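# Move cardboard box from desk to counter behind shelving

## Task

Pick up the small cardboard box that sits on the desk and set it down on the counter located behind the shelving, without disturbing the stacked cartons. Should those cartons cut off every route to the counter, set the box on the coffee table's top instead. The coffee table must still stand upright when finished, the robot must not topple or be left leaning, and the box must rest there by itself, not held up by the robot.

## Robot and tools

Robot: a Hello Robot Stretch 4, roughly 1.6 m tall. It has an omni-wheel base (rim within 0.23 m of the base origin), a lift riding up a mast, one arm that telescopes forward, a wrist with yaw, pitch and roll, and a two-finger gripper. Four cameras sit on the robot: head_camera, head_left_camera, head_right_camera and wrist_camera. A loose object may occasionally get nudged by something outside the robot.

Frames: the base frame has its origin on the floor below the base centre, x ahead, y to the left, z upward. hand_pose is reported in this frame as a point between the open fingertips; with all wrist joints at zero its axes line up with the base frame, and the printed value may be somewhat off. The odometry frame is where the base frame was when the scene began; base_odometry comes from wheel rotation only, so slipping inflates it. Heading runs -3.142 to 3.142, left positive.

execute_actions: argument "actions" is a list holding a single action (or empty, which only reports state and images). Optional "cameras" is a list of camera names or "all"; omitted or null means all, [] means none, an unknown name rejects the call. An action contains "base", "joints", or both, optionally with "pace" and "contact_limits"; alternatively it is just {"end_of_arm": "enable_torque"}, which re-powers any wrist or gripper motor that shut itself off. Parts in one action start at once and may finish at different moments.
- "base" holds exactly one relative offset from where the base last reported itself: "translate_m" (straight, forward positive, -2 to 2 m), "strafe_m" (sideways, left positive, -2 to 2 m) or "rotate_rad" (in place, counter-clockwise positive, -3.2 to 3.2 rad).
- "joints" is an object of absolute targets keyed by name: lift_m 0 to 1.2 m; arm_m 0 to 0.55 m extension; wrist_yaw_rad -1.134 to 4.276 (0 straight ahead, left positive, 3.14 stowed back, above 3.4 the arm may interfere); wrist_pitch_rad -1.117 to 4.259 (0 level, 1.57 pointing down); wrist_roll_rad -1.117 to 4.259 (0 keeps fingers level, positive turns clockwise viewed from behind); gripper_m -0.038 to 0.141 m fingertip gap (below 0 the fingers squeeze each other). Done tolerances: lift and arm ±0.004, yaw and roll ±0.02, pitch ±0.05, gripper ±0.004. Out-of-range joint targets get clipped and flagged; any other bad value or key refuses the whole call.
- "pace": "slow", "default", "fast" or "max" (base up to 0.1/0.3/0.4/0.6 m/s and 1/2/3/4 rad/s). With the lift above 0.2 the base is slowed further, down to 0.3 m/s and 1 rad/s at 1.2.
- "contact_limits": {"arm_m": value}, 0 (gentlest) to 0.75 (firmest), default 0.5; how hard the arm may push before a contact_stop.
No action runs beyond 15 s. A joint or base omitted from an action may keep pushing toward an earlier target unnoticed. If a result reports a stop, later execute_actions, wait and finished_scene calls in the same reply are skipped.

wait: {"seconds": 0 to 10}; commands nothing and returns state and images.
zoom_image: {"camera": name, "region": [x0, y0, x1, y1]} in pixels of that camera's most recent full image, top-left origin, up to 504 by 504.
finished_scene: {"scene": number}; ends the current scene permanently and reports success. The goal must already hold by itself. Replying without any tool call ends everything.

Results: base_status and joint_status tell how each motion ended: "done" (for the base, wheels turned the commanded amount, slip included), "off_target", "contact_stop_at_<key>" (part blocked and goes slack; a slack lift can sag, slack wheels can roll), "limit_stop_at_<name>", "time_out", "torque_fault". limit_stop_at_tilt means a lean over 6 degrees; lift, arm and wheels go slack and ignore commands until it eases. limit_stop_at_own_body means the joint was about to hit the robot; back it away (likely with wrist pitch below -0.2 combined with roll below -0.4 or above 4). on_its_own lists uncommanded things; its "held at" is the held target, not the position. lidar_m: 12 distances in m from the base origin, 30 degree sectors starting straight ahead and going counter-clockwise (4th left, 7th rear, 10th right); "-" means nothing seen or closer than 0.25 m; sees from about 0.15 m up, so table tops register; misses glass, thin legs, much behind. wrist_depth_mm: 7x7 grid of median depths, 100 to 2000 mm, robot body visible. turned_by_wheels vs turned_by_imu differing by over ~0.1 rad hints at a bump or slip. base_tilt in degrees (forward/right positive, up to ~1.5 degree fixed bias). motor_effort in percent, positive toward larger joint values, bracket = peak of last action; for wheel_0..2 positive turns the base right. Effort outside the rest range suggests pushing or carrying.

Gripping: command a gap smaller than the object; a tighter value grips harder and pulls it toward the wrist. gripper_m and "done" don't prove a grasp; look for a clear gripper effort change (at commands of 0 or more). If fingertips jam on a surface, lift up. A wrist motor overloaded (pressing into things, or over ~2 kg held level) faults and goes limp until enable_torque.

Start tip: unfold by sending lift_m 0.4 with wrist_yaw_rad 0 together. Avoid driving or turning with over 1 kg held and arm_m above 0.2, especially at fast paces; avoid sustained high pushes or pulls, particularly with the gripper high. Don't drop or slam objects, hit things hard, disturb the stacked cartons, or knock over the coffee table. Less robot motion time is better.

Each tool is called after ">>>" by a JSON object that holds its "method" and its "body", one argument or row to a line.

## Session

>>> {"method": "execute_actions", "body": {
  "actions": []
}}

Scene clock: 0.00 s.
base_odometry: x=+0.000 y=+0.000 heading=+0.000 (m, m, rad; odometry frame)
turned_by_wheels: +0.000 (rad since the last result)
turned_by_imu: +0.000 (rad since the last result)
base_tilt: forward=+0.3 right=+0.5 (deg)
lidar_m: 0.66 0.73 1.09 1.05 1.20 1.07 1.06 1.18 1.83 2.46 0.91 0.67
base_status: not commanded
joint_positions: lift_m=+0.195 arm_m=-0.001 wrist_yaw_rad=+3.110 wrist_pitch_rad=+0.016 wrist_roll_rad=+0.015 gripper_m=+0.057
joint_status: not commanded
motor_effort: lift_m=+21 arm_m=-1 wrist_yaw_rad=+1 wrist_pitch_rad=-5 wrist_roll_rad=+0 gripper_m=-3 wheel_0=+0 wheel_1=+0 wheel_2=+1 (%)
hand_pose: x=-0.1155 y=+0.0966 z=+0.3684 quat_wxyz=(+0.016, -0.008, +0.008, +1.000) (m; base frame)
wrist_depth_mm: - 141 1308 1281 1229 1229 1618 / - 137 1229 1537 1464 1366 1499 / - 136 223 1708 1255 1336 1182 / 120 139 297 1661 1499 1308 1182 / 1255 1336 1708 1708 1229 1430 1182 / 1255 1255 210 1229 220 1255 1182 / 1025 946 1008 1078 603 1118 1160
pictures: head_camera, head_left_camera, head_right_camera, wrist_camera
Images, in order (width x height): head_camera 420x560, head_left_camera 420x672, head_right_camera 420x672, wrist_camera 616x392.

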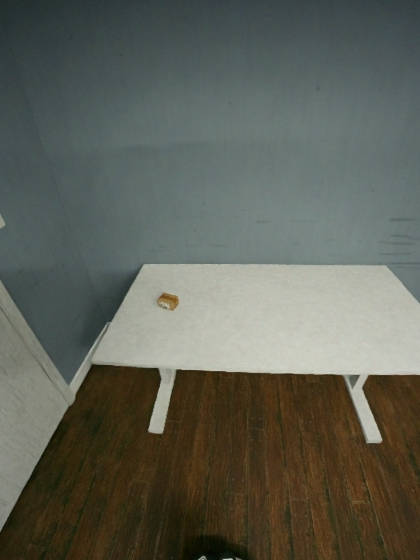

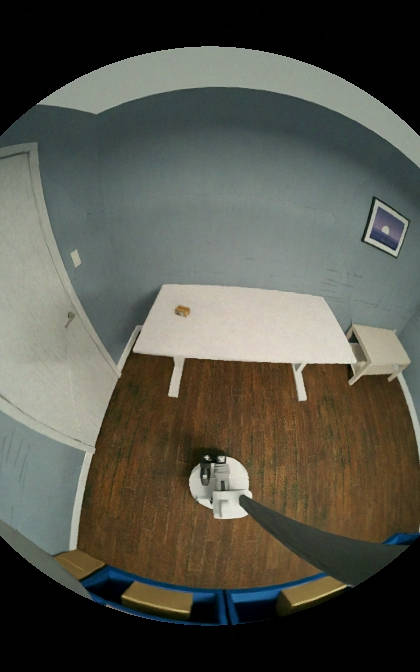

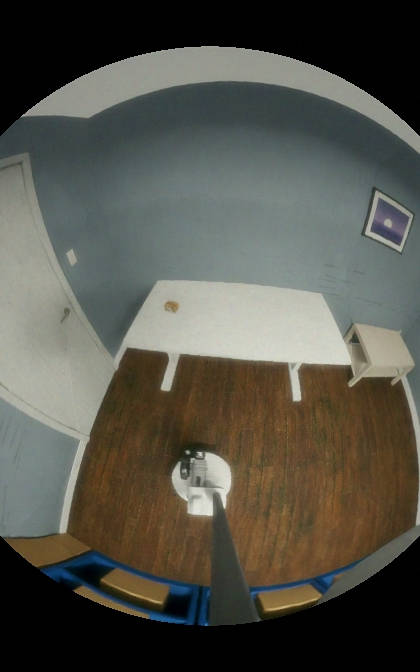

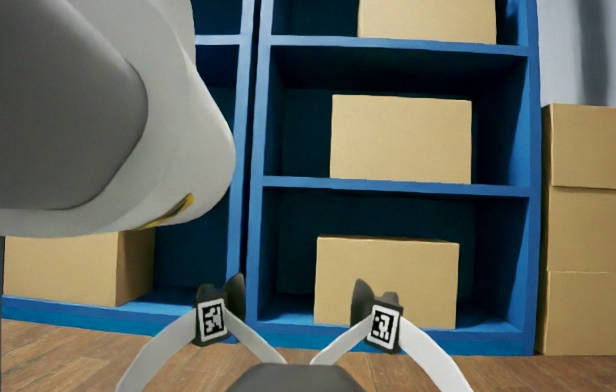

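>>> {"method": "execute_actions", "body": {
  "actions": [
    {"joints":{"lift_m":0.75,"wrist_yaw_rad":0,"gripper_m":0.13},"base":{"strafe_m":0.2},"pace":"fast"}
  ]
}}

Scene clock: 5.50 s.
base_odometry: x=+0.000 y=+0.200 heading=+0.000 (m, m, rad; odometry frame)
turned_by_wheels: +0.000 (rad since the last result)
turned_by_imu: +0.002 (rad since the last result)
base_tilt: forward=+0.2 right=+0.3 (deg)
lidar_m: 0.69 0.77 0.86 0.86 0.99 1.06 1.03 1.16 1.77 2.61 0.93 0.70
base_status: done
joint_positions: lift_m=+0.750 arm_m=-0.001 wrist_yaw_rad=+0.000 wrist_pitch_rad=+0.016 wrist_roll_rad=+0.015 gripper_m=+0.130
joint_status: all done
motor_effort: lift_m=+23(25) arm_m=-1(1) wrist_yaw_rad=-1(6) wrist_pitch_rad=-6(6) wrist_roll_rad=+1(1) gripper_m=+0(3) wheel_0=-2(13) wheel_1=+0(13) wheel_2=+0(2) (%)
hand_pose: x=+0.4585 y=-0.0873 z=+0.9235 quat_wxyz=(+1.000, +0.007, +0.008, +0.000) (m; base frame)
wrist_depth_mm: 1281 1397 1397 1336 1336 1308 1281 / 1281 1366 1397 1366 1336 1308 1255 / 1281 1366 1366 1366 1281 1255 1255 / 1336 1397 1336 1308 1281 1255 1229 / 1336 1366 1336 1308 1281 1255 1229 / 1308 210 917 1042 946 960 1098 / 615 591 621 149 654 634 707
pictures: head_camera, head_left_camera, head_right_camera, wrist_camera
Images, in order (width x height): head_camera 420x560, head_left_camera 420x672, head_right_camera 420x672, wrist_camera 616x392.

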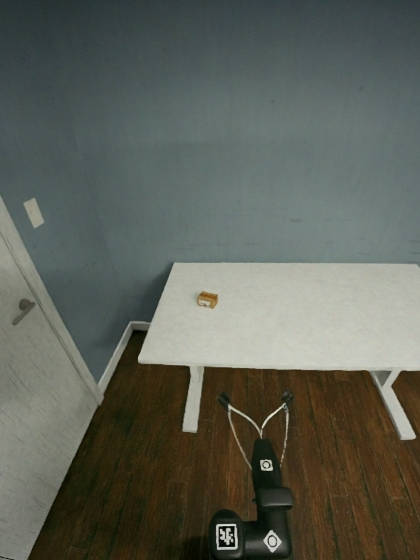

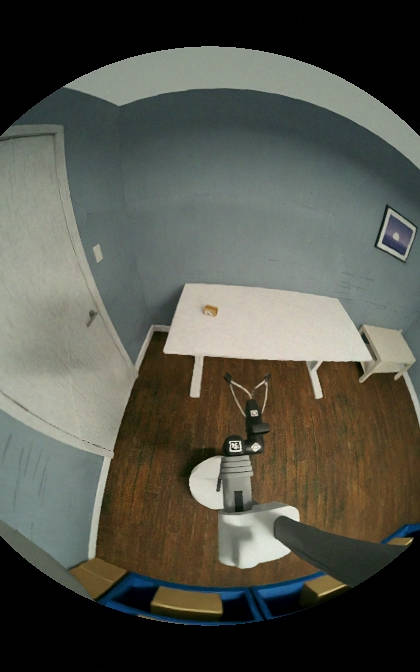

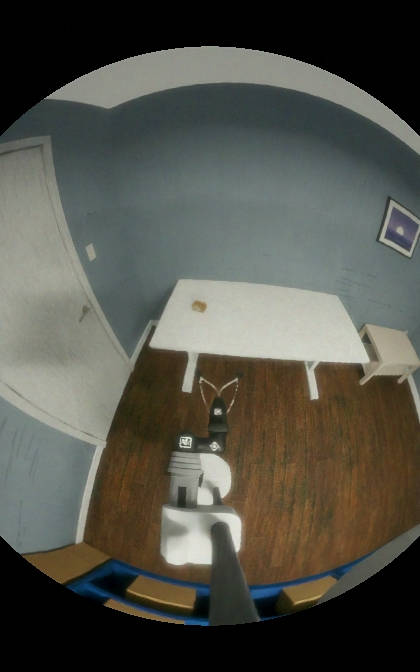

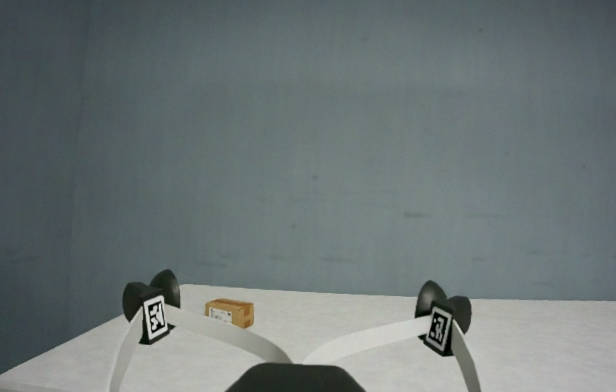

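>>> {"method": "execute_actions", "body": {
  "actions": [
    {"joints":{"arm_m":0.3,"gripper_m":0.141,"wrist_pitch_rad":0.35},"base":{"strafe_m":0.15},"pace":"fast"}
  ],
  "cameras": ["head_camera","wrist_camera"]
}}

Scene clock: 11.80 s.
base_odometry: x=+0.000 y=+0.350 heading=+0.000 (m, m, rad; odometry frame)
turned_by_wheels: +0.000 (rad since the last result)
turned_by_imu: +0.002 (rad since the last result)
base_tilt: forward=+0.0 right=+0.5 (deg)
lidar_m: 0.73 0.94 0.72 0.72 0.82 1.04 1.03 1.14 1.75 2.56 0.92 0.73
base_status: done
joint_positions: lift_m=+0.750 arm_m=+0.299 wrist_yaw_rad=+0.000 wrist_pitch_rad=+0.352 wrist_roll_rad=+0.015 gripper_m=+0.141
joint_status: all done
motor_effort: lift_m=+23(23) arm_m=+6(6) wrist_yaw_rad=+0(1) wrist_pitch_rad=-6(3) wrist_roll_rad=+1(0) gripper_m=+1(0) wheel_0=-2(13) wheel_1=+0(12) wheel_2=+0(2) (%)
hand_pose: x=+0.7407 y=-0.0874 z=+0.8285 quat_wxyz=(+0.985, +0.007, +0.175, -0.001) (m; base frame)
wrist_depth_mm: 1008 991 960 946 931 904 878 / 991 1008 991 976 946 931 904 / 1025 1078 1042 1025 991 960 960 / 1060 1138 778 798 831 866 904 / 1078 525 530 549 559 564 580 / 402 204 404 413 415 399 424 / 315 310 322 152 332 325 347
pictures: head_camera, wrist_camera
Images, in order (width x height): head_camera 420x560, wrist_camera 616x392.

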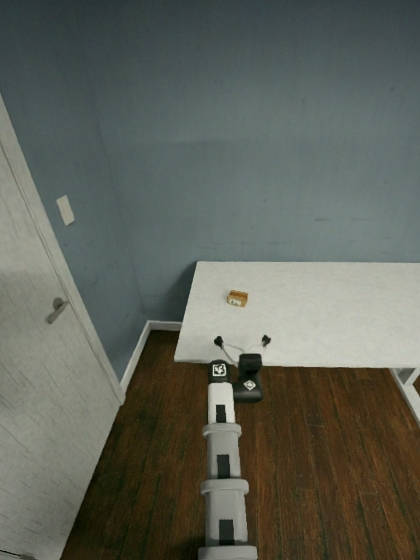

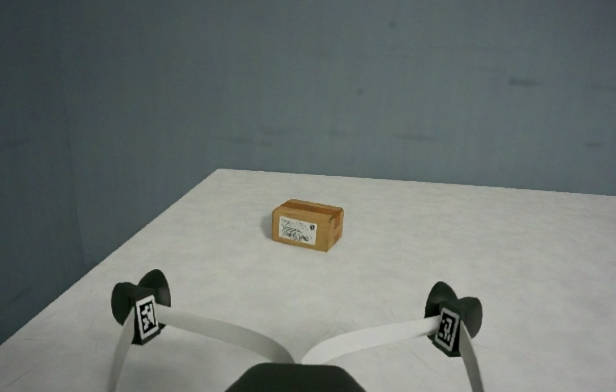

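>>> {"method": "execute_actions", "body": {
  "actions": [
    {"joints":{"arm_m":0.47,"lift_m":0.685,"wrist_yaw_rad":-0.3},"base":{"strafe_m":0.08}}
  ],
  "cameras": ["head_camera","wrist_camera"]
}}

Scene clock: 20.07 s.
base_odometry: x=+0.000 y=+0.430 heading=+0.000 (m, m, rad; odometry frame)
turned_by_wheels: +0.000 (rad since the last result)
turned_by_imu: +0.001 (rad since the last result)
base_tilt: forward=+0.1 right=+0.5 (deg)
lidar_m: 0.73 0.85 0.65 0.63 0.73 1.01 1.01 1.12 1.73 2.60 0.96 0.74
base_status: done
joint_positions: lift_m=+0.685 arm_m=+0.469 wrist_yaw_rad=-0.300 wrist_pitch_rad=+0.352 wrist_roll_rad=+0.015 gripper_m=+0.141
joint_status: all done
motor_effort: lift_m=+17(22) arm_m=+6(5) wrist_yaw_rad=-1(6) wrist_pitch_rad=-6(5) wrist_roll_rad=+1(0) gripper_m=+2(2) wheel_0=-1(11) wheel_1=+0(9) wheel_2=+0(2) (%)
hand_pose: x=+0.8728 y=-0.1635 z=+0.7639 quat_wxyz=(+0.973, +0.033, +0.172, -0.148) (m; base frame)
wrist_depth_mm: 723 759 788 820 878 904 946 / 768 788 831 878 904 946 976 / 788 820 854 904 931 976 1042 / 798 539 469 539 603 634 661 / 362 370 384 392 404 413 418 / 274 205 291 298 301 291 307 / 227 225 231 152 240 236 253
pictures: head_camera, wrist_camera
Images, in order (width x height): head_camera 420x560, wrist_camera 616x392.

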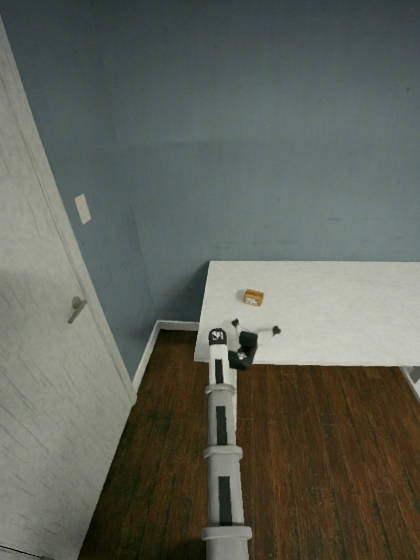

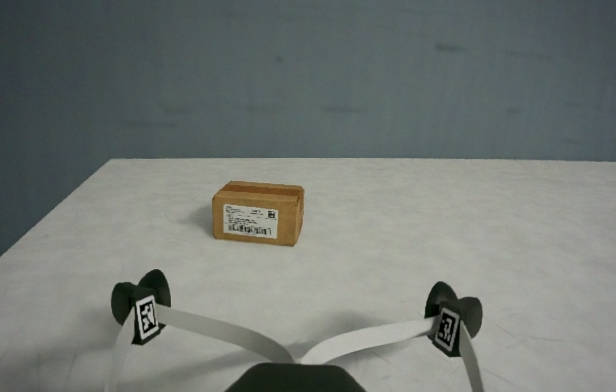

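>>> {"method": "execute_actions", "body": {
  "actions": [
    {"joints":{"lift_m":0.665},"base":{"translate_m":0.14}}
  ],
  "cameras": ["head_camera","wrist_camera"]
}}

Scene clock: 24.40 s.
base_odometry: x=+0.140 y=+0.430 heading=+0.000 (m, m, rad; odometry frame)
turned_by_wheels: +0.000 (rad since the last result)
turned_by_imu: +0.001 (rad since the last result)
base_tilt: forward=+0.2 right=+0.4 (deg)
lidar_m: 0.58 0.80 0.64 0.63 0.72 1.10 1.15 1.26 1.96 2.25 0.76 0.59
base_status: done
joint_positions: lift_m=+0.665 arm_m=+0.469 wrist_yaw_rad=-0.300 wrist_pitch_rad=+0.352 wrist_roll_rad=+0.015 gripper_m=+0.141
joint_status: all done
motor_effort: lift_m=+17(19) arm_m=+5(6) wrist_yaw_rad=-1(1) wrist_pitch_rad=-6(6) wrist_roll_rad=+1(0) gripper_m=+1(1) wheel_0=+2(8) wheel_1=+2(8) wheel_2=+0(10) (%)
hand_pose: x=+0.8728 y=-0.1635 z=+0.7440 quat_wxyz=(+0.973, +0.033, +0.172, -0.148) (m; base frame)
wrist_depth_mm: 609 634 668 699 732 759 798 / 640 661 691 723 768 798 831 / 661 691 723 750 798 842 878 / 661 477 492 517 530 554 585 / 317 329 298 265 355 366 370 / 241 205 257 264 266 257 271 / 202 200 205 151 213 208 223
pictures: head_camera, wrist_camera
Images, in order (width x height): head_camera 420x560, wrist_camera 616x392.

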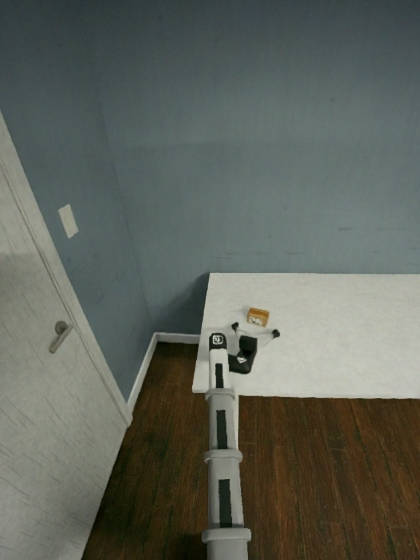

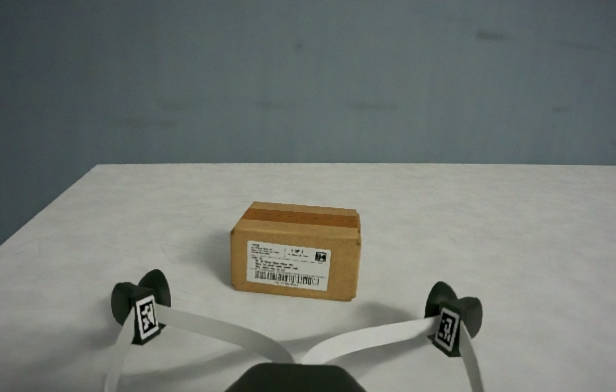

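>>> {"method": "execute_actions", "body": {
  "actions": [
    {"joints":{"arm_m":0.547,"lift_m":0.66},"base":{"strafe_m":-0.022}}
  ],
  "cameras": ["wrist_camera"]
}}

Scene clock: 29.03 s.
base_odometry: x=+0.140 y=+0.408 heading=+0.000 (m, m, rad; odometry frame)
turned_by_wheels: +0.000 (rad since the last result)
turned_by_imu: +0.001 (rad since the last result)
base_tilt: forward=+0.1 right=+0.5 (deg)
lidar_m: 0.58 0.84 0.66 0.63 0.73 1.13 1.15 1.27 1.96 2.21 0.79 0.57
base_status: done
joint_positions: lift_m=+0.660 arm_m=+0.546 wrist_yaw_rad=-0.300 wrist_pitch_rad=+0.352 wrist_roll_rad=+0.015 gripper_m=+0.141
joint_status: all done
motor_effort: lift_m=+17(17) arm_m=+5(6) wrist_yaw_rad=+0(1) wrist_pitch_rad=-5(6) wrist_roll_rad=-1(0) gripper_m=+0(0) wheel_0=+2(11) wheel_1=-1(9) wheel_2=+0(0) (%)
hand_pose: x=+0.9497 y=-0.1636 z=+0.7390 quat_wxyz=(+0.973, +0.033, +0.172, -0.148) (m; base frame)
wrist_depth_mm: 544 569 591 621 654 676 707 / 564 591 615 647 676 699 732 / 591 615 647 676 707 750 778 / 445 459 480 496 517 539 559 / 306 319 306 221 347 353 357 / 234 205 188 185 190 249 264 / 194 192 197 151 198 202 216
pictures: wrist_camera
Images, in order (width x height): wrist_camera 616x392.

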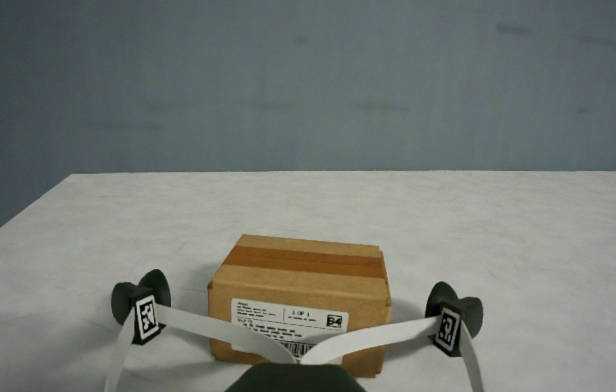

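>>> {"method": "execute_actions", "body": {
  "actions": [
    {"joints":{"lift_m":0.65}}
  ],
  "cameras": []
}}

>>> {"method": "execute_actions", "body": {
  "actions": [
    {"joints":{"gripper_m":0.035}}
  ],
  "cameras": ["wrist_camera"]
}}

>>> {"method": "execute_actions", "body": {
  "actions": [
    {"joints":{"lift_m":0.72}}
  ],
  "cameras": ["wrist_camera"]
}}

Scene clock: 34.40 s.
base_odometry: x=+0.140 y=+0.408 heading=+0.000 (m, m, rad; odometry frame)
turned_by_wheels: +0.000 (rad since the last result)
turned_by_imu: +0.001 (rad since the last result)
base_tilt: forward=+0.0 right=+0.6 (deg)
lidar_m: 0.57 0.83 0.66 0.63 0.72 1.16 1.15 1.26 1.94 2.20 0.79 0.59
base_status: not commanded
joint_positions: lift_m=+0.651 arm_m=+0.546 wrist_yaw_rad=-0.302 wrist_pitch_rad=+0.341 wrist_roll_rad=+0.015 gripper_m=+0.141
joint_status: all done
on_its_own: wrist_pitch_rad is at rest, and its effort (+25) is outside its rest range (-23 to +23)
motor_effort: lift_m=+12(16) arm_m=+5(6) wrist_yaw_rad=+5(5) wrist_pitch_rad=+25(26) wrist_roll_rad=+1(1) gripper_m=+1(0) wheel_0=+2(2) wheel_1=-1(1) wheel_2=+0(0) (%)
hand_pose: x=+0.9505 y=-0.1642 z=+0.7323 quat_wxyz=(+0.974, +0.033, +0.167, -0.149) (m; base frame)
wrist_depth_mm: 539 569 597 621 647 683 715 / 559 585 615 647 683 707 732 / 585 621 640 668 707 741 778 / 455 466 488 508 535 559 585 / 307 317 307 218 347 355 362 / 232 200 186 183 187 236 262 / 191 191 194 150 195 204 213
pictures: none
No camera images: the call's "cameras" was empty. Leave "cameras" out to get every camera's image.

Scene clock: 36.47 s.
base_odometry: x=+0.140 y=+0.408 heading=+0.000 (m, m, rad; odometry frame)
turned_by_wheels: +0.000 (rad since the last result)
turned_by_imu: +0.000 (rad since the last result)
base_tilt: forward=+0.2 right=+0.6 (deg)
lidar_m: 0.56 0.83 0.66 0.66 0.74 1.14 1.15 1.29 1.92 2.23 0.76 0.59
base_status: not commanded
joint_positions: lift_m=+0.651 arm_m=+0.546 wrist_yaw_rad=-0.299 wrist_pitch_rad=+0.343 wrist_roll_rad=+0.015 gripper_m=+0.036
joint_status: all done
motor_effort: lift_m=+14(14) arm_m=+5(6) wrist_yaw_rad=-2(6) wrist_pitch_rad=+20(33) wrist_roll_rad=+0(0) gripper_m=-26(25) wheel_0=+2(2) wheel_1=-1(1) wheel_2=+0(0) (%)
hand_pose: x=+0.9509 y=-0.1636 z=+0.7317 quat_wxyz=(+0.974, +0.033, +0.168, -0.148) (m; base frame)
wrist_depth_mm: 549 564 591 615 647 683 707 / 569 591 621 640 676 707 741 / 591 615 640 676 699 741 788 / 442 455 477 500 517 539 564 / 300 312 282 211 340 349 351 / 228 221 170 167 179 255 256 / 186 180 174 170 177 191 210
pictures: wrist_camera
Images, in order (width x height): wrist_camera 616x392.

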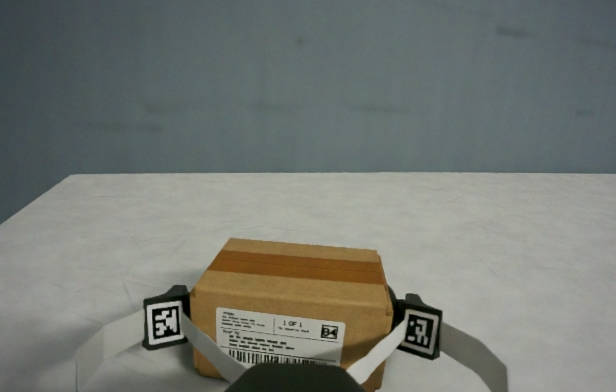

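Scene clock: 37.70 s.
base_odometry: x=+0.140 y=+0.408 heading=+0.000 (m, m, rad; odometry frame)
turned_by_wheels: +0.000 (rad since the last result)
turned_by_imu: +0.000 (rad since the last result)
base_tilt: forward=+0.1 right=+0.5 (deg)
lidar_m: 0.57 0.85 0.67 0.65 0.74 1.14 1.16 1.26 1.95 2.23 0.73 0.59
base_status: not commanded
joint_positions: lift_m=+0.720 arm_m=+0.546 wrist_yaw_rad=-0.300 wrist_pitch_rad=+0.353 wrist_roll_rad=+0.015 gripper_m=+0.036
joint_status: all done
motor_effort: lift_m=+24(24) arm_m=+5(5) wrist_yaw_rad=-1(2) wrist_pitch_rad=-7(21) wrist_roll_rad=+0(0) gripper_m=-26(26) wheel_0=+3(2) wheel_1=-1(1) wheel_2=+0(0) (%)
hand_pose: x=+0.9499 y=-0.1634 z=+0.7982 quat_wxyz=(+0.973, +0.033, +0.173, -0.148) (m; base frame)
wrist_depth_mm: 549 564 591 615 647 683 707 / 569 591 615 640 683 715 741 / 585 621 640 676 707 750 778 / 615 634 668 691 715 759 798 / 433 445 430 212 484 496 504 / 329 319 170 167 179 368 368 / 271 262 174 170 177 279 301
pictures: wrist_camera
Images, in order (width x height): wrist_camera 616x392.

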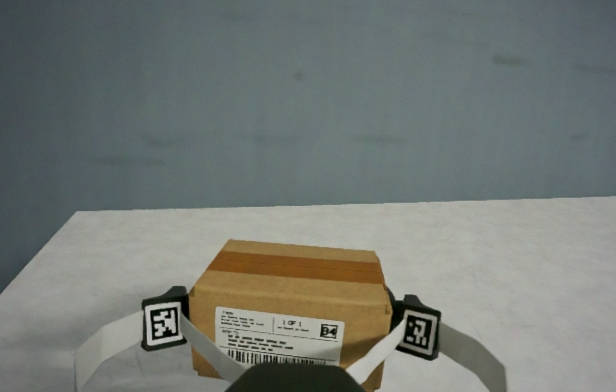

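>>> {"method": "execute_actions", "body": {
  "actions": [
    {"joints":{"arm_m":0,"wrist_yaw_rad":0},"base":{"rotate_rad":-2.0}}
  ]
}}

Scene clock: 44.67 s.
base_odometry: x=+0.140 y=+0.408 heading=-2.000 (m, m, rad; odometry frame)
turned_by_wheels: -2.000 (rad since the last result)
turned_by_imu: -2.007 (rad since the last result)
base_tilt: forward=+0.1 right=+0.6 (deg)
lidar_m: 2.23 1.35 0.71 0.56 0.56 0.81 0.65 0.64 0.77 1.15 1.14 1.33
base_status: done
joint_positions: lift_m=+0.720 arm_m=+0.001 wrist_yaw_rad=+0.000 wrist_pitch_rad=+0.353 wrist_roll_rad=+0.015 gripper_m=+0.036
joint_status: all done
motor_effort: lift_m=+24(24) arm_m=-6(7) wrist_yaw_rad=+1(5) wrist_pitch_rad=-10(9) wrist_roll_rad=+0(1) gripper_m=-26(26) wheel_0=+3(9) wheel_1=+2(9) wheel_2=+1(8) (%)
hand_pose: x=+0.4425 y=-0.0875 z=+0.7981 quat_wxyz=(+0.984, +0.007, +0.176, -0.001) (m; base frame)
wrist_depth_mm: - - - - 1921 1336 1098 / - - - - - 1537 1255 / - - - - 1983 1618 1499 / - - - - - 1618 1464 / 1983 - 1983 212 1921 1499 1308 / 1537 1464 169 167 179 1430 1397 / 1255 1229 173 171 177 1229 1229
pictures: head_camera, head_left_camera, head_right_camera, wrist_camera
Images, in order (width x height): head_camera 420x560, head_left_camera 420x672, head_right_camera 420x672, wrist_camera 616x392.

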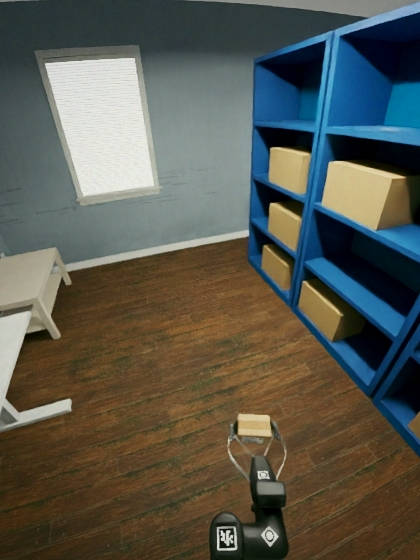

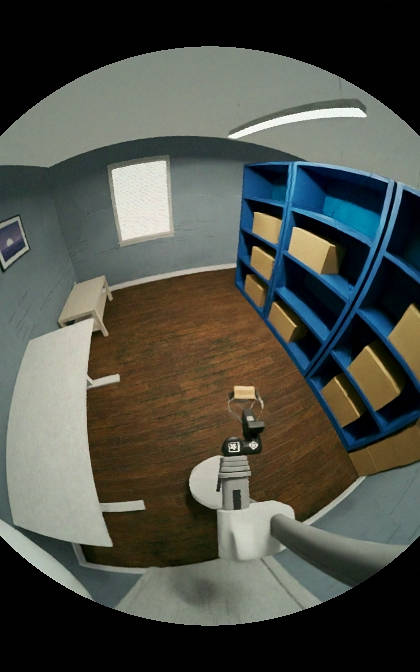

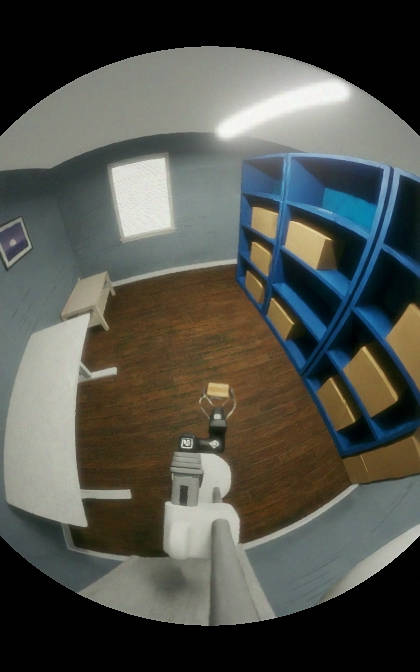

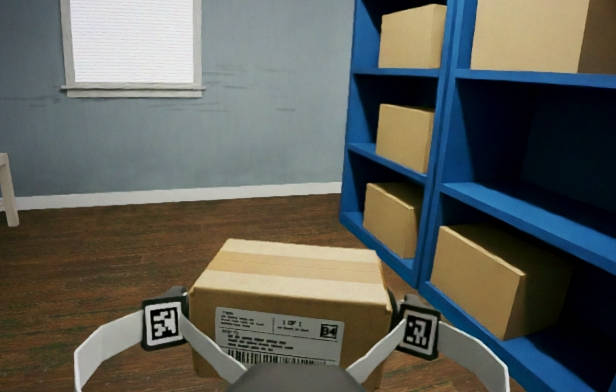

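>>> {"method": "execute_actions", "body": {
  "actions": [
    {"base":{"rotate_rad":0.22},"pace":"fast"}
  ],
  "cameras": []
}}

>>> {"method": "execute_actions", "body": {
  "actions": [
    {"base":{"translate_m":2},"pace":"fast"}
  ],
  "cameras": []
}}

>>> {"method": "execute_actions", "body": {
  "actions": [
    {"base":{"rotate_rad":-1.36},"pace":"fast"}
  ]
}}

Scene clock: 51.07 s.
base_odometry: x=+0.140 y=+0.408 heading=-1.780 (m, m, rad; odometry frame)
turned_by_wheels: +0.220 (rad since the last result)
turned_by_imu: +0.222 (rad since the last result)
base_tilt: forward=+0.2 right=+0.4 (deg)
lidar_m: 3.00 0.96 0.63 0.56 0.59 0.70 0.64 0.69 0.92 1.16 1.18 1.54
base_status: done
joint_positions: lift_m=+0.720 arm_m=+0.001 wrist_yaw_rad=+0.000 wrist_pitch_rad=+0.353 wrist_roll_rad=+0.015 gripper_m=+0.036
joint_status: not commanded
motor_effort: lift_m=+23(23) arm_m=-6(6) wrist_yaw_rad=-1(2) wrist_pitch_rad=-9(9) wrist_roll_rad=+0(3) gripper_m=-25(26) wheel_0=-2(9) wheel_1=+0(8) wheel_2=+0(9) (%)
hand_pose: x=+0.4426 y=-0.0874 z=+0.7981 quat_wxyz=(+0.984, +0.007, +0.176, -0.001) (m; base frame)
wrist_depth_mm: - - - - - - 1464 / - - - - - - 1336 / - - - - - 1983 1366 / 1983 - - - - - 1430 / 1808 - 1983 212 - 1983 1499 / 1537 1464 170 167 179 1756 1397 / 1229 1205 174 170 177 1255 1308
pictures: none
No camera images: the call's "cameras" was empty. Leave "cameras" out to get every camera's image.

Scene clock: 57.43 s.
base_odometry: x=-0.274 y=-1.549 heading=-1.779 (m, m, rad; odometry frame)
turned_by_wheels: +0.000 (rad since the last result)
turned_by_imu: -0.005 (rad since the last result)
base_tilt: forward=+0.1 right=+0.5 (deg)
lidar_m: 1.02 1.04 1.08 0.98 1.07 1.07 2.68 1.59 1.07 0.97 1.03 1.13
base_status: done
joint_positions: lift_m=+0.720 arm_m=+0.001 wrist_yaw_rad=+0.000 wrist_pitch_rad=+0.353 wrist_roll_rad=+0.015 gripper_m=+0.036
joint_status: not commanded
motor_effort: lift_m=+23(23) arm_m=-6(6) wrist_yaw_rad=+0(0) wrist_pitch_rad=-9(9) wrist_roll_rad=+1(1) gripper_m=-26(25) wheel_0=+2(10) wheel_1=+2(8) wheel_2=+0(14) (%)
hand_pose: x=+0.4425 y=-0.0874 z=+0.7981 quat_wxyz=(+0.984, +0.007, +0.176, -0.001) (m; base frame)
wrist_depth_mm: 732 741 768 788 820 831 854 / 750 768 788 809 842 866 878 / 768 798 831 854 878 904 946 / 831 842 866 891 931 946 991 / 866 891 891 212 976 1008 1042 / 917 917 170 167 180 1060 1098 / 946 976 173 170 177 1078 1182
pictures: none
No camera images: the call's "cameras" was empty. Leave "cameras" out to get every camera's image.

Scene clock: 59.20 s.
base_odometry: x=-0.274 y=-1.549 heading=-3.139 (m, m, rad; odometry frame)
turned_by_wheels: -1.360 (rad since the last result)
turned_by_imu: -1.365 (rad since the last result)
base_tilt: forward=+0.1 right=+0.4 (deg)
lidar_m: 0.97 1.05 1.03 0.98 1.10 0.98 0.99 1.06 1.35 2.67 1.27 1.00
base_status: done
joint_positions: lift_m=+0.720 arm_m=+0.001 wrist_yaw_rad=+0.000 wrist_pitch_rad=+0.353 wrist_roll_rad=+0.015 gripper_m=+0.036
joint_status: not commanded
motor_effort: lift_m=+23(23) arm_m=-6(6) wrist_yaw_rad=+0(1) wrist_pitch_rad=-8(10) wrist_roll_rad=+1(1) gripper_m=-26(25) wheel_0=+3(9) wheel_1=+1(10) wheel_2=+0(8) (%)
hand_pose: x=+0.4425 y=-0.0874 z=+0.7981 quat_wxyz=(+0.984, +0.007, +0.176, -0.001) (m; base frame)
wrist_depth_mm: 1430 759 741 715 699 707 683 / 1464 891 1205 1205 1160 854 691 / 1499 904 1255 809 854 831 723 / 1537 1008 1281 831 809 788 768 / 1537 960 878 212 820 831 854 / 1430 917 170 167 179 842 946 / 1255 991 174 170 177 854 891
pictures: head_camera, head_left_camera, head_right_camera, wrist_camera
Images, in order (width x height): head_camera 420x560, head_left_camera 420x672, head_right_camera 420x672, wrist_camera 616x392.

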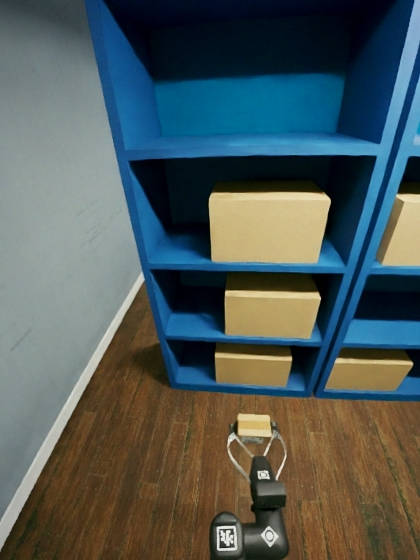

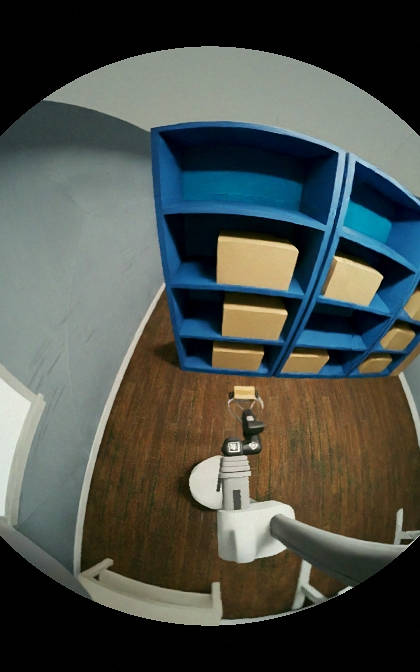

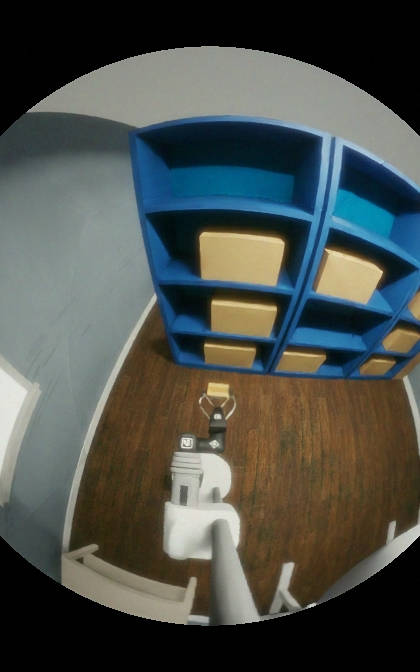

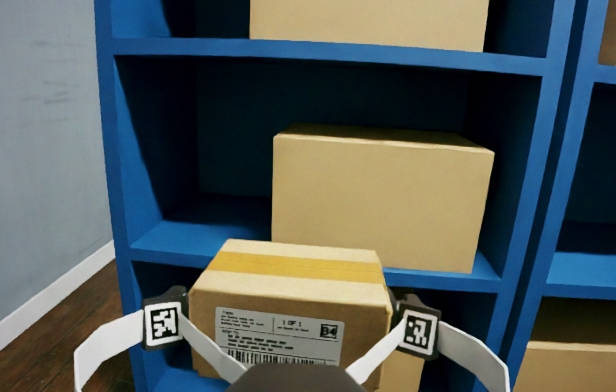

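>>> {"method": "execute_actions", "body": {
  "actions": [
    {"base":{"strafe_m":0.62},"pace":"fast"}
  ],
  "cameras": []
}}

>>> {"method": "execute_actions", "body": {
  "actions": [
    {"base":{"translate_m":0.5},"pace":"fast"}
  ],
  "cameras": ["head_camera","head_left_camera"]
}}

Scene clock: 66.63 s.
base_odometry: x=-0.273 y=-2.169 heading=-3.139 (m, m, rad; odometry frame)
turned_by_wheels: +0.000 (rad since the last result)
turned_by_imu: +0.004 (rad since the last result)
base_tilt: forward=+0.2 right=+0.4 (deg)
lidar_m: 1.16 0.58 0.40 0.39 0.45 0.70 0.91 1.00 1.50 2.93 1.38 1.06
base_status: done
joint_positions: lift_m=+0.720 arm_m=+0.001 wrist_yaw_rad=+0.000 wrist_pitch_rad=+0.353 wrist_roll_rad=+0.015 gripper_m=+0.036
joint_status: not commanded
motor_effort: lift_m=+23(23) arm_m=-6(6) wrist_yaw_rad=+0(1) wrist_pitch_rad=-8(9) wrist_roll_rad=+2(1) gripper_m=-25(25) wheel_0=-2(14) wheel_1=+0(12) wheel_2=+0(3) (%)
hand_pose: x=+0.4425 y=-0.0874 z=+0.7982 quat_wxyz=(+0.984, +0.007, +0.176, -0.001) (m; base frame)
wrist_depth_mm: 647 878 1499 - 1182 1138 788 / 661 931 1576 - 1205 1229 1160 / 676 946 1618 - 1255 1255 1060 / 683 960 1708 - 1336 1308 854 / 691 976 1336 212 917 960 891 / 699 820 170 167 179 1098 1042 / 661 931 174 170 177 960 960
pictures: none
No camera images: the call's "cameras" was empty. Leave "cameras" out to get every camera's image.

Scene clock: 69.23 s.
base_odometry: x=-0.773 y=-2.170 heading=-3.139 (m, m, rad; odometry frame)
turned_by_wheels: +0.000 (rad since the last result)
turned_by_imu: -0.001 (rad since the last result)
base_tilt: forward=+0.1 right=+0.6 (deg)
lidar_m: 1.02 0.49 0.37 0.35 0.40 0.59 1.40 1.54 2.03 1.63 0.73 0.61
base_status: done
joint_positions: lift_m=+0.720 arm_m=+0.001 wrist_yaw_rad=+0.000 wrist_pitch_rad=+0.353 wrist_roll_rad=+0.015 gripper_m=+0.036
joint_status: not commanded
motor_effort: lift_m=+23(23) arm_m=-5(5) wrist_yaw_rad=+0(0) wrist_pitch_rad=-8(7) wrist_roll_rad=+1(1) gripper_m=-25(25) wheel_0=+2(9) wheel_1=+1(7) wheel_2=+2(12) (%)
hand_pose: x=+0.4425 y=-0.0874 z=+0.7982 quat_wxyz=(+0.984, +0.007, +0.176, -0.001) (m; base frame)
wrist_depth_mm: 574 788 1366 - - 462 307 / 580 809 1430 - - 455 307 / 597 831 1464 - - 449 324 / 603 854 1576 - - 436 336 / 615 854 1182 212 1983 421 820 / 615 732 170 167 180 402 676 / 585 831 173 170 177 379 580
pictures: head_camera, head_left_camera
Images, in order (width x height): head_camera 420x560, head_left_camera 420x672.

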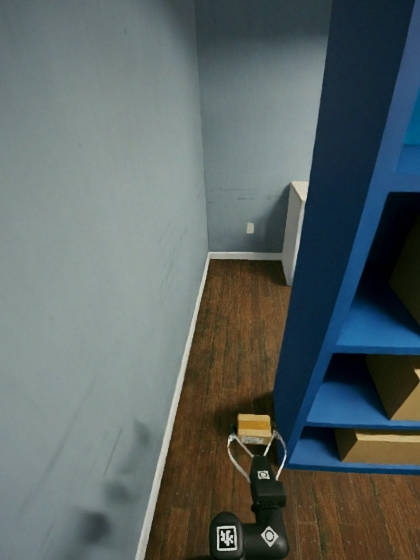

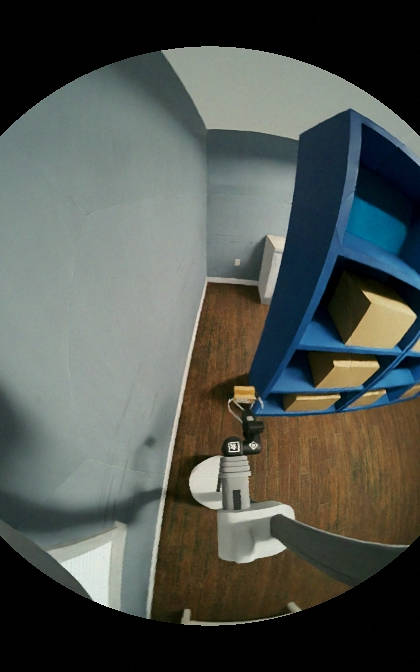

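>>> {"method": "execute_actions", "body": {
  "actions": [
    {"base":{"rotate_rad":-0.06}}
  ],
  "cameras": []
}}

>>> {"method": "execute_actions", "body": {
  "actions": [
    {"base":{"strafe_m":0.03}}
  ],
  "cameras": []
}}

>>> {"method": "execute_actions", "body": {
  "actions": [
    {"base":{"translate_m":0.4},"joints":{"lift_m":1.0}}
  ],
  "cameras": ["head_right_camera","head_left_camera"]
}}

Scene clock: 74.93 s.
base_odometry: x=-0.773 y=-2.170 heading=+3.085 (m, m, rad; odometry frame)
turned_by_wheels: -0.059 (rad since the last result)
turned_by_imu: -0.059 (rad since the last result)
base_tilt: forward=+0.2 right=+0.5 (deg)
lidar_m: 1.24 0.50 0.38 0.35 0.39 0.58 1.42 1.54 1.94 1.92 0.79 0.61
base_status: done
joint_positions: lift_m=+0.720 arm_m=+0.001 wrist_yaw_rad=+0.000 wrist_pitch_rad=+0.353 wrist_roll_rad=+0.015 gripper_m=+0.036
joint_status: not commanded
motor_effort: lift_m=+23(23) arm_m=-5(5) wrist_yaw_rad=+0(1) wrist_pitch_rad=-8(9) wrist_roll_rad=+0(1) gripper_m=-26(25) wheel_0=+3(7) wheel_1=+3(5) wheel_2=+3(4) (%)
hand_pose: x=+0.4425 y=-0.0875 z=+0.7982 quat_wxyz=(+0.984, +0.007, +0.176, -0.001) (m; base frame)
wrist_depth_mm: 640 904 1756 - - 357 307 / 647 946 1756 - - 355 559 / 668 976 1921 - 778 351 778 / 676 976 1921 - 750 373 820 / 676 991 1397 212 615 392 854 / 683 820 170 167 180 394 723 / 647 946 174 170 177 407 580
pictures: none
No camera images: the call's "cameras" was empty. Leave "cameras" out to get every camera's image.

Scene clock: 75.87 s.
base_odometry: x=-0.774 y=-2.200 heading=+3.085 (m, m, rad; odometry frame)
turned_by_wheels: +0.000 (rad since the last result)
turned_by_imu: +0.000 (rad since the last result)
base_tilt: forward=+0.1 right=+0.5 (deg)
lidar_m: 1.14 0.48 0.33 0.33 0.35 0.52 1.38 1.53 1.94 1.88 0.78 0.62
base_status: done
joint_positions: lift_m=+0.720 arm_m=+0.001 wrist_yaw_rad=+0.000 wrist_pitch_rad=+0.353 wrist_roll_rad=+0.015 gripper_m=+0.036
joint_status: not commanded
motor_effort: lift_m=+23(23) arm_m=-5(5) wrist_yaw_rad=+0(0) wrist_pitch_rad=-9(8) wrist_roll_rad=+1(2) gripper_m=-25(26) wheel_0=-3(9) wheel_1=+1(10) wheel_2=+0(1) (%)
hand_pose: x=+0.4425 y=-0.0874 z=+0.7982 quat_wxyz=(+0.984, +0.007, +0.176, -0.001) (m; base frame)
wrist_depth_mm: 609 854 1618 - - 427 312 / 609 866 1661 - - 427 322 / 621 904 1708 - - 421 340 / 634 931 1756 - - 410 820 / 640 931 1308 212 732 404 854 / 647 768 170 167 179 397 707 / 609 878 173 170 177 399 585
pictures: none
No camera images: the call's "cameras" was empty. Leave "cameras" out to get every camera's image.

Scene clock: 78.70 s.
base_odometry: x=-1.174 y=-2.177 heading=+3.085 (m, m, rad; odometry frame)
turned_by_wheels: +0.000 (rad since the last result)
turned_by_imu: +0.000 (rad since the last result)
base_tilt: forward=+0.1 right=+0.5 (deg)
lidar_m: 1.05 0.43 0.32 0.30 0.34 0.50 1.74 1.95 2.50 0.63 0.31 0.40
base_status: done
joint_positions: lift_m=+1.000 arm_m=+0.001 wrist_yaw_rad=+0.000 wrist_pitch_rad=+0.353 wrist_roll_rad=+0.015 gripper_m=+0.036
joint_status: all done
motor_effort: lift_m=+24(24) arm_m=-5(5) wrist_yaw_rad=+0(1) wrist_pitch_rad=-9(9) wrist_roll_rad=+0(0) gripper_m=-24(25) wheel_0=+4(8) wheel_1=+0(8) wheel_2=+0(15) (%)
hand_pose: x=+0.4425 y=-0.0874 z=+1.0781 quat_wxyz=(+0.984, +0.007, +0.176, -0.001) (m; base frame)
wrist_depth_mm: 564 809 1499 1983 1983 1983 338 / 574 820 1576 - - - 338 / 580 842 1661 - - - 334 / 597 866 1661 - - 1576 322 / 597 878 1255 212 1808 1661 325 / 603 715 170 167 180 439 319 / 564 831 173 170 177 351 314
pictures: head_left_camera, head_right_camera
Images, in order (width x height): head_left_camera 420x672, head_right_camera 420x672.

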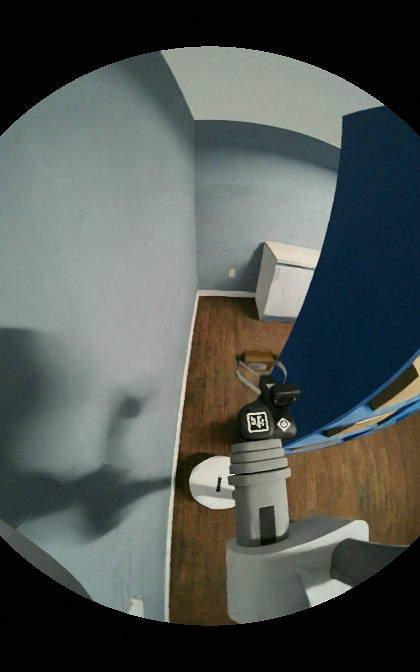

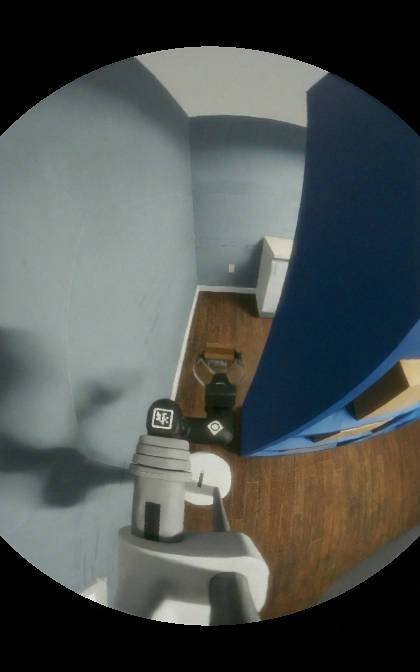

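>>> {"method": "execute_actions", "body": {
  "actions": [
    {"base":{"rotate_rad":-0.03}}
  ],
  "cameras": []
}}

>>> {"method": "execute_actions", "body": {
  "actions": [
    {"base":{"translate_m":0.4}}
  ],
  "cameras": []
}}

Scene clock: 82.33 s.
base_odometry: x=-1.174 y=-2.177 heading=+3.056 (m, m, rad; odometry frame)
turned_by_wheels: -0.029 (rad since the last result)
turned_by_imu: -0.029 (rad since the last result)
base_tilt: forward=+0.3 right=+0.4 (deg)
lidar_m: 1.16 0.46 0.32 0.30 0.30 0.50 1.46 1.95 2.45 0.69 0.30 0.37
base_status: done
joint_positions: lift_m=+1.000 arm_m=+0.001 wrist_yaw_rad=+0.000 wrist_pitch_rad=+0.353 wrist_roll_rad=+0.015 gripper_m=+0.036
joint_status: not commanded
motor_effort: lift_m=+24(24) arm_m=-5(5) wrist_yaw_rad=+1(1) wrist_pitch_rad=-9(8) wrist_roll_rad=-1(1) gripper_m=-24(25) wheel_0=+5(7) wheel_1=+3(5) wheel_2=+1(4) (%)
hand_pose: x=+0.4425 y=-0.0874 z=+1.0781 quat_wxyz=(+0.984, +0.007, +0.176, -0.001) (m; base frame)
wrist_depth_mm: 597 854 1756 1983 1921 1983 309 / 609 891 1808 - - - 310 / 621 904 1863 - - 1808 309 / 634 917 1983 - 1983 1576 307 / 634 946 1397 213 1756 418 303 / 640 768 169 167 180 404 296 / 603 904 173 170 177 322 291
pictures: none
No camera images: the call's "cameras" was empty. Leave "cameras" out to get every camera's image.

Scene clock: 85.13 s.
base_odometry: x=-1.572 y=-2.143 heading=+3.056 (m, m, rad; odometry frame)
turned_by_wheels: +0.000 (rad since the last result)
turned_by_imu: +0.000 (rad since the last result)
base_tilt: forward=+0.1 right=+0.5 (deg)
lidar_m: 1.16 0.44 0.32 0.28 0.31 0.45 1.36 2.33 0.28 0.25 0.28 1.45
base_status: done
joint_positions: lift_m=+1.000 arm_m=+0.001 wrist_yaw_rad=+0.000 wrist_pitch_rad=+0.353 wrist_roll_rad=+0.015 gripper_m=+0.036
joint_status: not commanded
motor_effort: lift_m=+23(24) arm_m=-5(5) wrist_yaw_rad=+1(0) wrist_pitch_rad=-9(9) wrist_roll_rad=+2(1) gripper_m=-24(25) wheel_0=+2(9) wheel_1=+3(8) wheel_2=-1(14) (%)
hand_pose: x=+0.4425 y=-0.0874 z=+1.0782 quat_wxyz=(+0.984, +0.007, +0.176, -0.001) (m; base frame)
wrist_depth_mm: 580 854 1618 1618 1618 1618 1661 / 597 866 1661 1661 1661 1661 1708 / 603 891 1661 1756 1756 1756 1708 / 615 904 1808 1863 1863 1205 1205 / 615 931 1308 212 1618 1255 1255 / 621 741 170 167 180 1308 1308 / 580 866 173 171 177 1336 1366
pictures: none
No camera images: the call's "cameras" was empty. Leave "cameras" out to get every camera's image.

>>> {"method": "execute_actions", "body": {
  "actions": [
    {"base":{"strafe_m":0.02}}
  ],
  "cameras": []
}}

>>> {"method": "execute_actions", "body": {
  "actions": [
    {"base":{"translate_m":0.6}}
  ],
  "cameras": []
}}

>>> {"method": "execute_actions", "body": {
  "actions": [
    {"base":{"strafe_m":-0.5},"pace":"fast"}
  ]
}}

Scene clock: 92.57 s.
base_odometry: x=-1.574 y=-2.163 heading=+3.056 (m, m, rad; odometry frame)
turned_by_wheels: +0.000 (rad since the last result)
turned_by_imu: +0.001 (rad since the last result)
base_tilt: forward=+0.1 right=+0.3 (deg)
lidar_m: 1.03 0.40 0.29 0.27 0.30 0.43 1.22 2.34 0.30 0.27 0.27 1.45
base_status: done
joint_positions: lift_m=+1.000 arm_m=+0.001 wrist_yaw_rad=+0.000 wrist_pitch_rad=+0.353 wrist_roll_rad=+0.015 gripper_m=+0.036
joint_status: not commanded
motor_effort: lift_m=+23(23) arm_m=-5(5) wrist_yaw_rad=+1(1) wrist_pitch_rad=-8(8) wrist_roll_rad=+1(2) gripper_m=-25(24) wheel_0=-1(9) wheel_1=+0(10) wheel_2=+0(1) (%)
hand_pose: x=+0.4425 y=-0.0874 z=+1.0782 quat_wxyz=(+0.984, +0.007, +0.176, -0.001) (m; base frame)
wrist_depth_mm: 559 798 1576 1618 1618 1618 1618 / 564 831 1661 1708 1618 1661 1661 / 569 866 1708 1756 1756 1756 1708 / 580 866 1808 1863 1808 1205 1205 / 585 878 1255 212 1708 1229 1255 / 591 699 170 167 179 1281 1308 / 554 809 173 170 177 1366 1336
pictures: none
No camera images: the call's "cameras" was empty. Leave "cameras" out to get every camera's image.

Scene clock: 96.07 s.
base_odometry: x=-2.172 y=-2.112 heading=+3.056 (m, m, rad; odometry frame)
turned_by_wheels: +0.000 (rad since the last result)
turned_by_imu: -0.001 (rad since the last result)
base_tilt: forward=+0.2 right=+0.5 (deg)
lidar_m: 1.02 0.38 0.26 0.26 0.28 0.44 1.34 0.46 0.51 1.51 1.01 0.94
base_status: done
joint_positions: lift_m=+1.000 arm_m=+0.001 wrist_yaw_rad=+0.000 wrist_pitch_rad=+0.353 wrist_roll_rad=+0.015 gripper_m=+0.036
joint_status: not commanded
motor_effort: lift_m=+23(23) arm_m=-5(5) wrist_yaw_rad=+0(0) wrist_pitch_rad=-9(10) wrist_roll_rad=-1(1) gripper_m=-25(23) wheel_0=+4(8) wheel_1=+1(7) wheel_2=-1(7) (%)
hand_pose: x=+0.4425 y=-0.0874 z=+1.0782 quat_wxyz=(+0.984, +0.007, +0.176, -0.001) (m; base frame)
wrist_depth_mm: 525 759 1060 1060 1025 1008 1025 / 539 778 1098 1098 1060 1098 1078 / 544 809 1138 1118 1118 1138 1098 / 554 820 1160 1205 1182 1160 1160 / 554 831 1229 212 1255 1042 788 / 564 676 170 167 180 1008 732 / 525 768 174 170 177 798 715
pictures: none
No camera images: the call's "cameras" was empty. Leave "cameras" out to get every camera's image.

Scene clock: 98.77 s.
base_odometry: x=-2.129 y=-1.614 heading=+3.056 (m, m, rad; odometry frame)
turned_by_wheels: +0.000 (rad since the last result)
turned_by_imu: -0.002 (rad since the last result)
base_tilt: forward=+0.1 right=+0.5 (deg)
lidar_m: 0.72 1.07 0.77 0.73 0.81 0.34 0.31 0.36 0.53 1.58 1.00 0.73
base_status: done
joint_positions: lift_m=+1.000 arm_m=+0.001 wrist_yaw_rad=+0.000 wrist_pitch_rad=+0.353 wrist_roll_rad=+0.015 gripper_m=+0.036
joint_status: not commanded
motor_effort: lift_m=+23(23) arm_m=-5(5) wrist_yaw_rad=+0(1) wrist_pitch_rad=-9(10) wrist_roll_rad=+0(1) gripper_m=-24(26) wheel_0=+1(13) wheel_1=-1(12) wheel_2=+0(2) (%)
hand_pose: x=+0.4425 y=-0.0874 z=+1.0782 quat_wxyz=(+0.984, +0.007, +0.176, -0.001) (m; base frame)
wrist_depth_mm: 1025 1025 1025 1025 1008 1008 1025 / 1078 1078 1060 1060 1078 1060 1042 / 1078 1118 1118 1118 1118 1138 1118 / 1160 1182 1160 1138 1078 1098 1138 / 1229 1229 1182 213 699 715 723 / 1281 1281 170 167 179 569 569 / 1255 1366 174 170 177 609 621
pictures: head_camera, head_left_camera, head_right_camera, wrist_camera
Images, in order (width x height): head_camera 420x560, head_left_camera 420x672, head_right_camera 420x672, wrist_camera 616x392.

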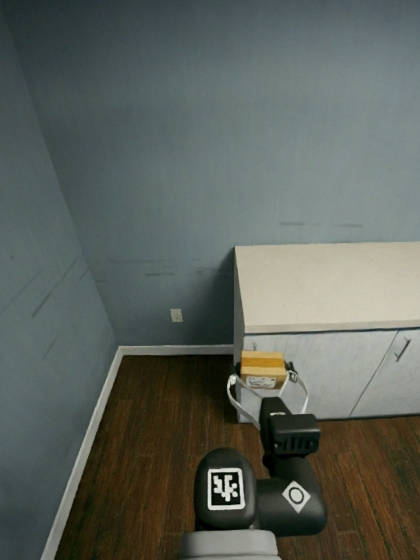

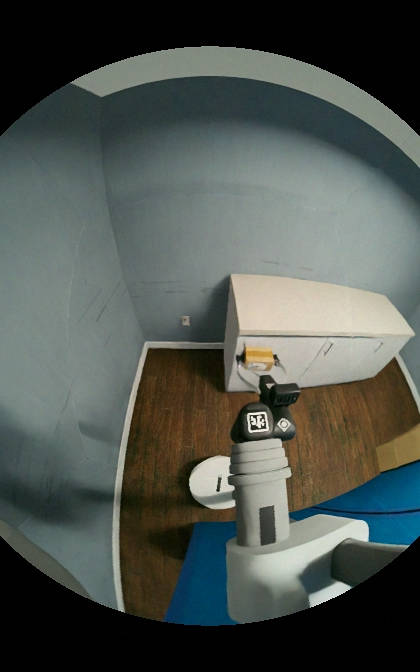

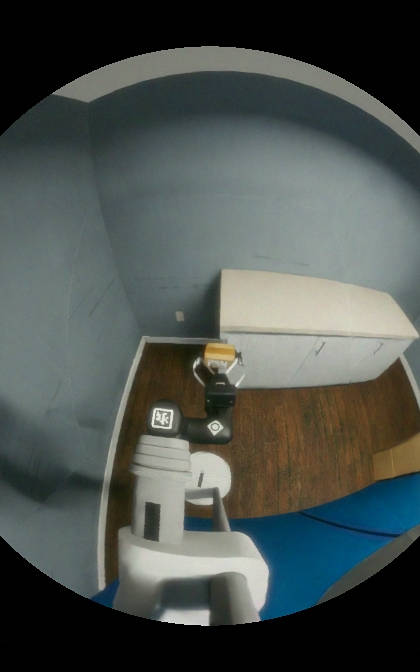

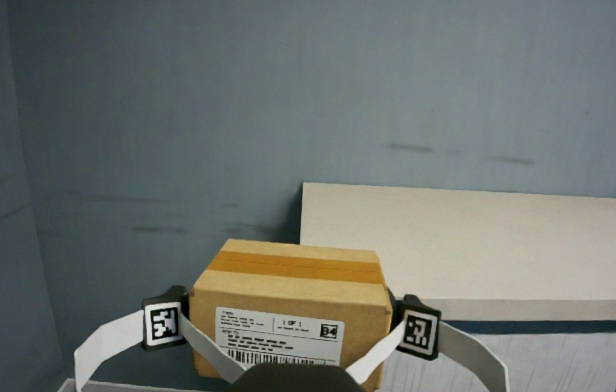

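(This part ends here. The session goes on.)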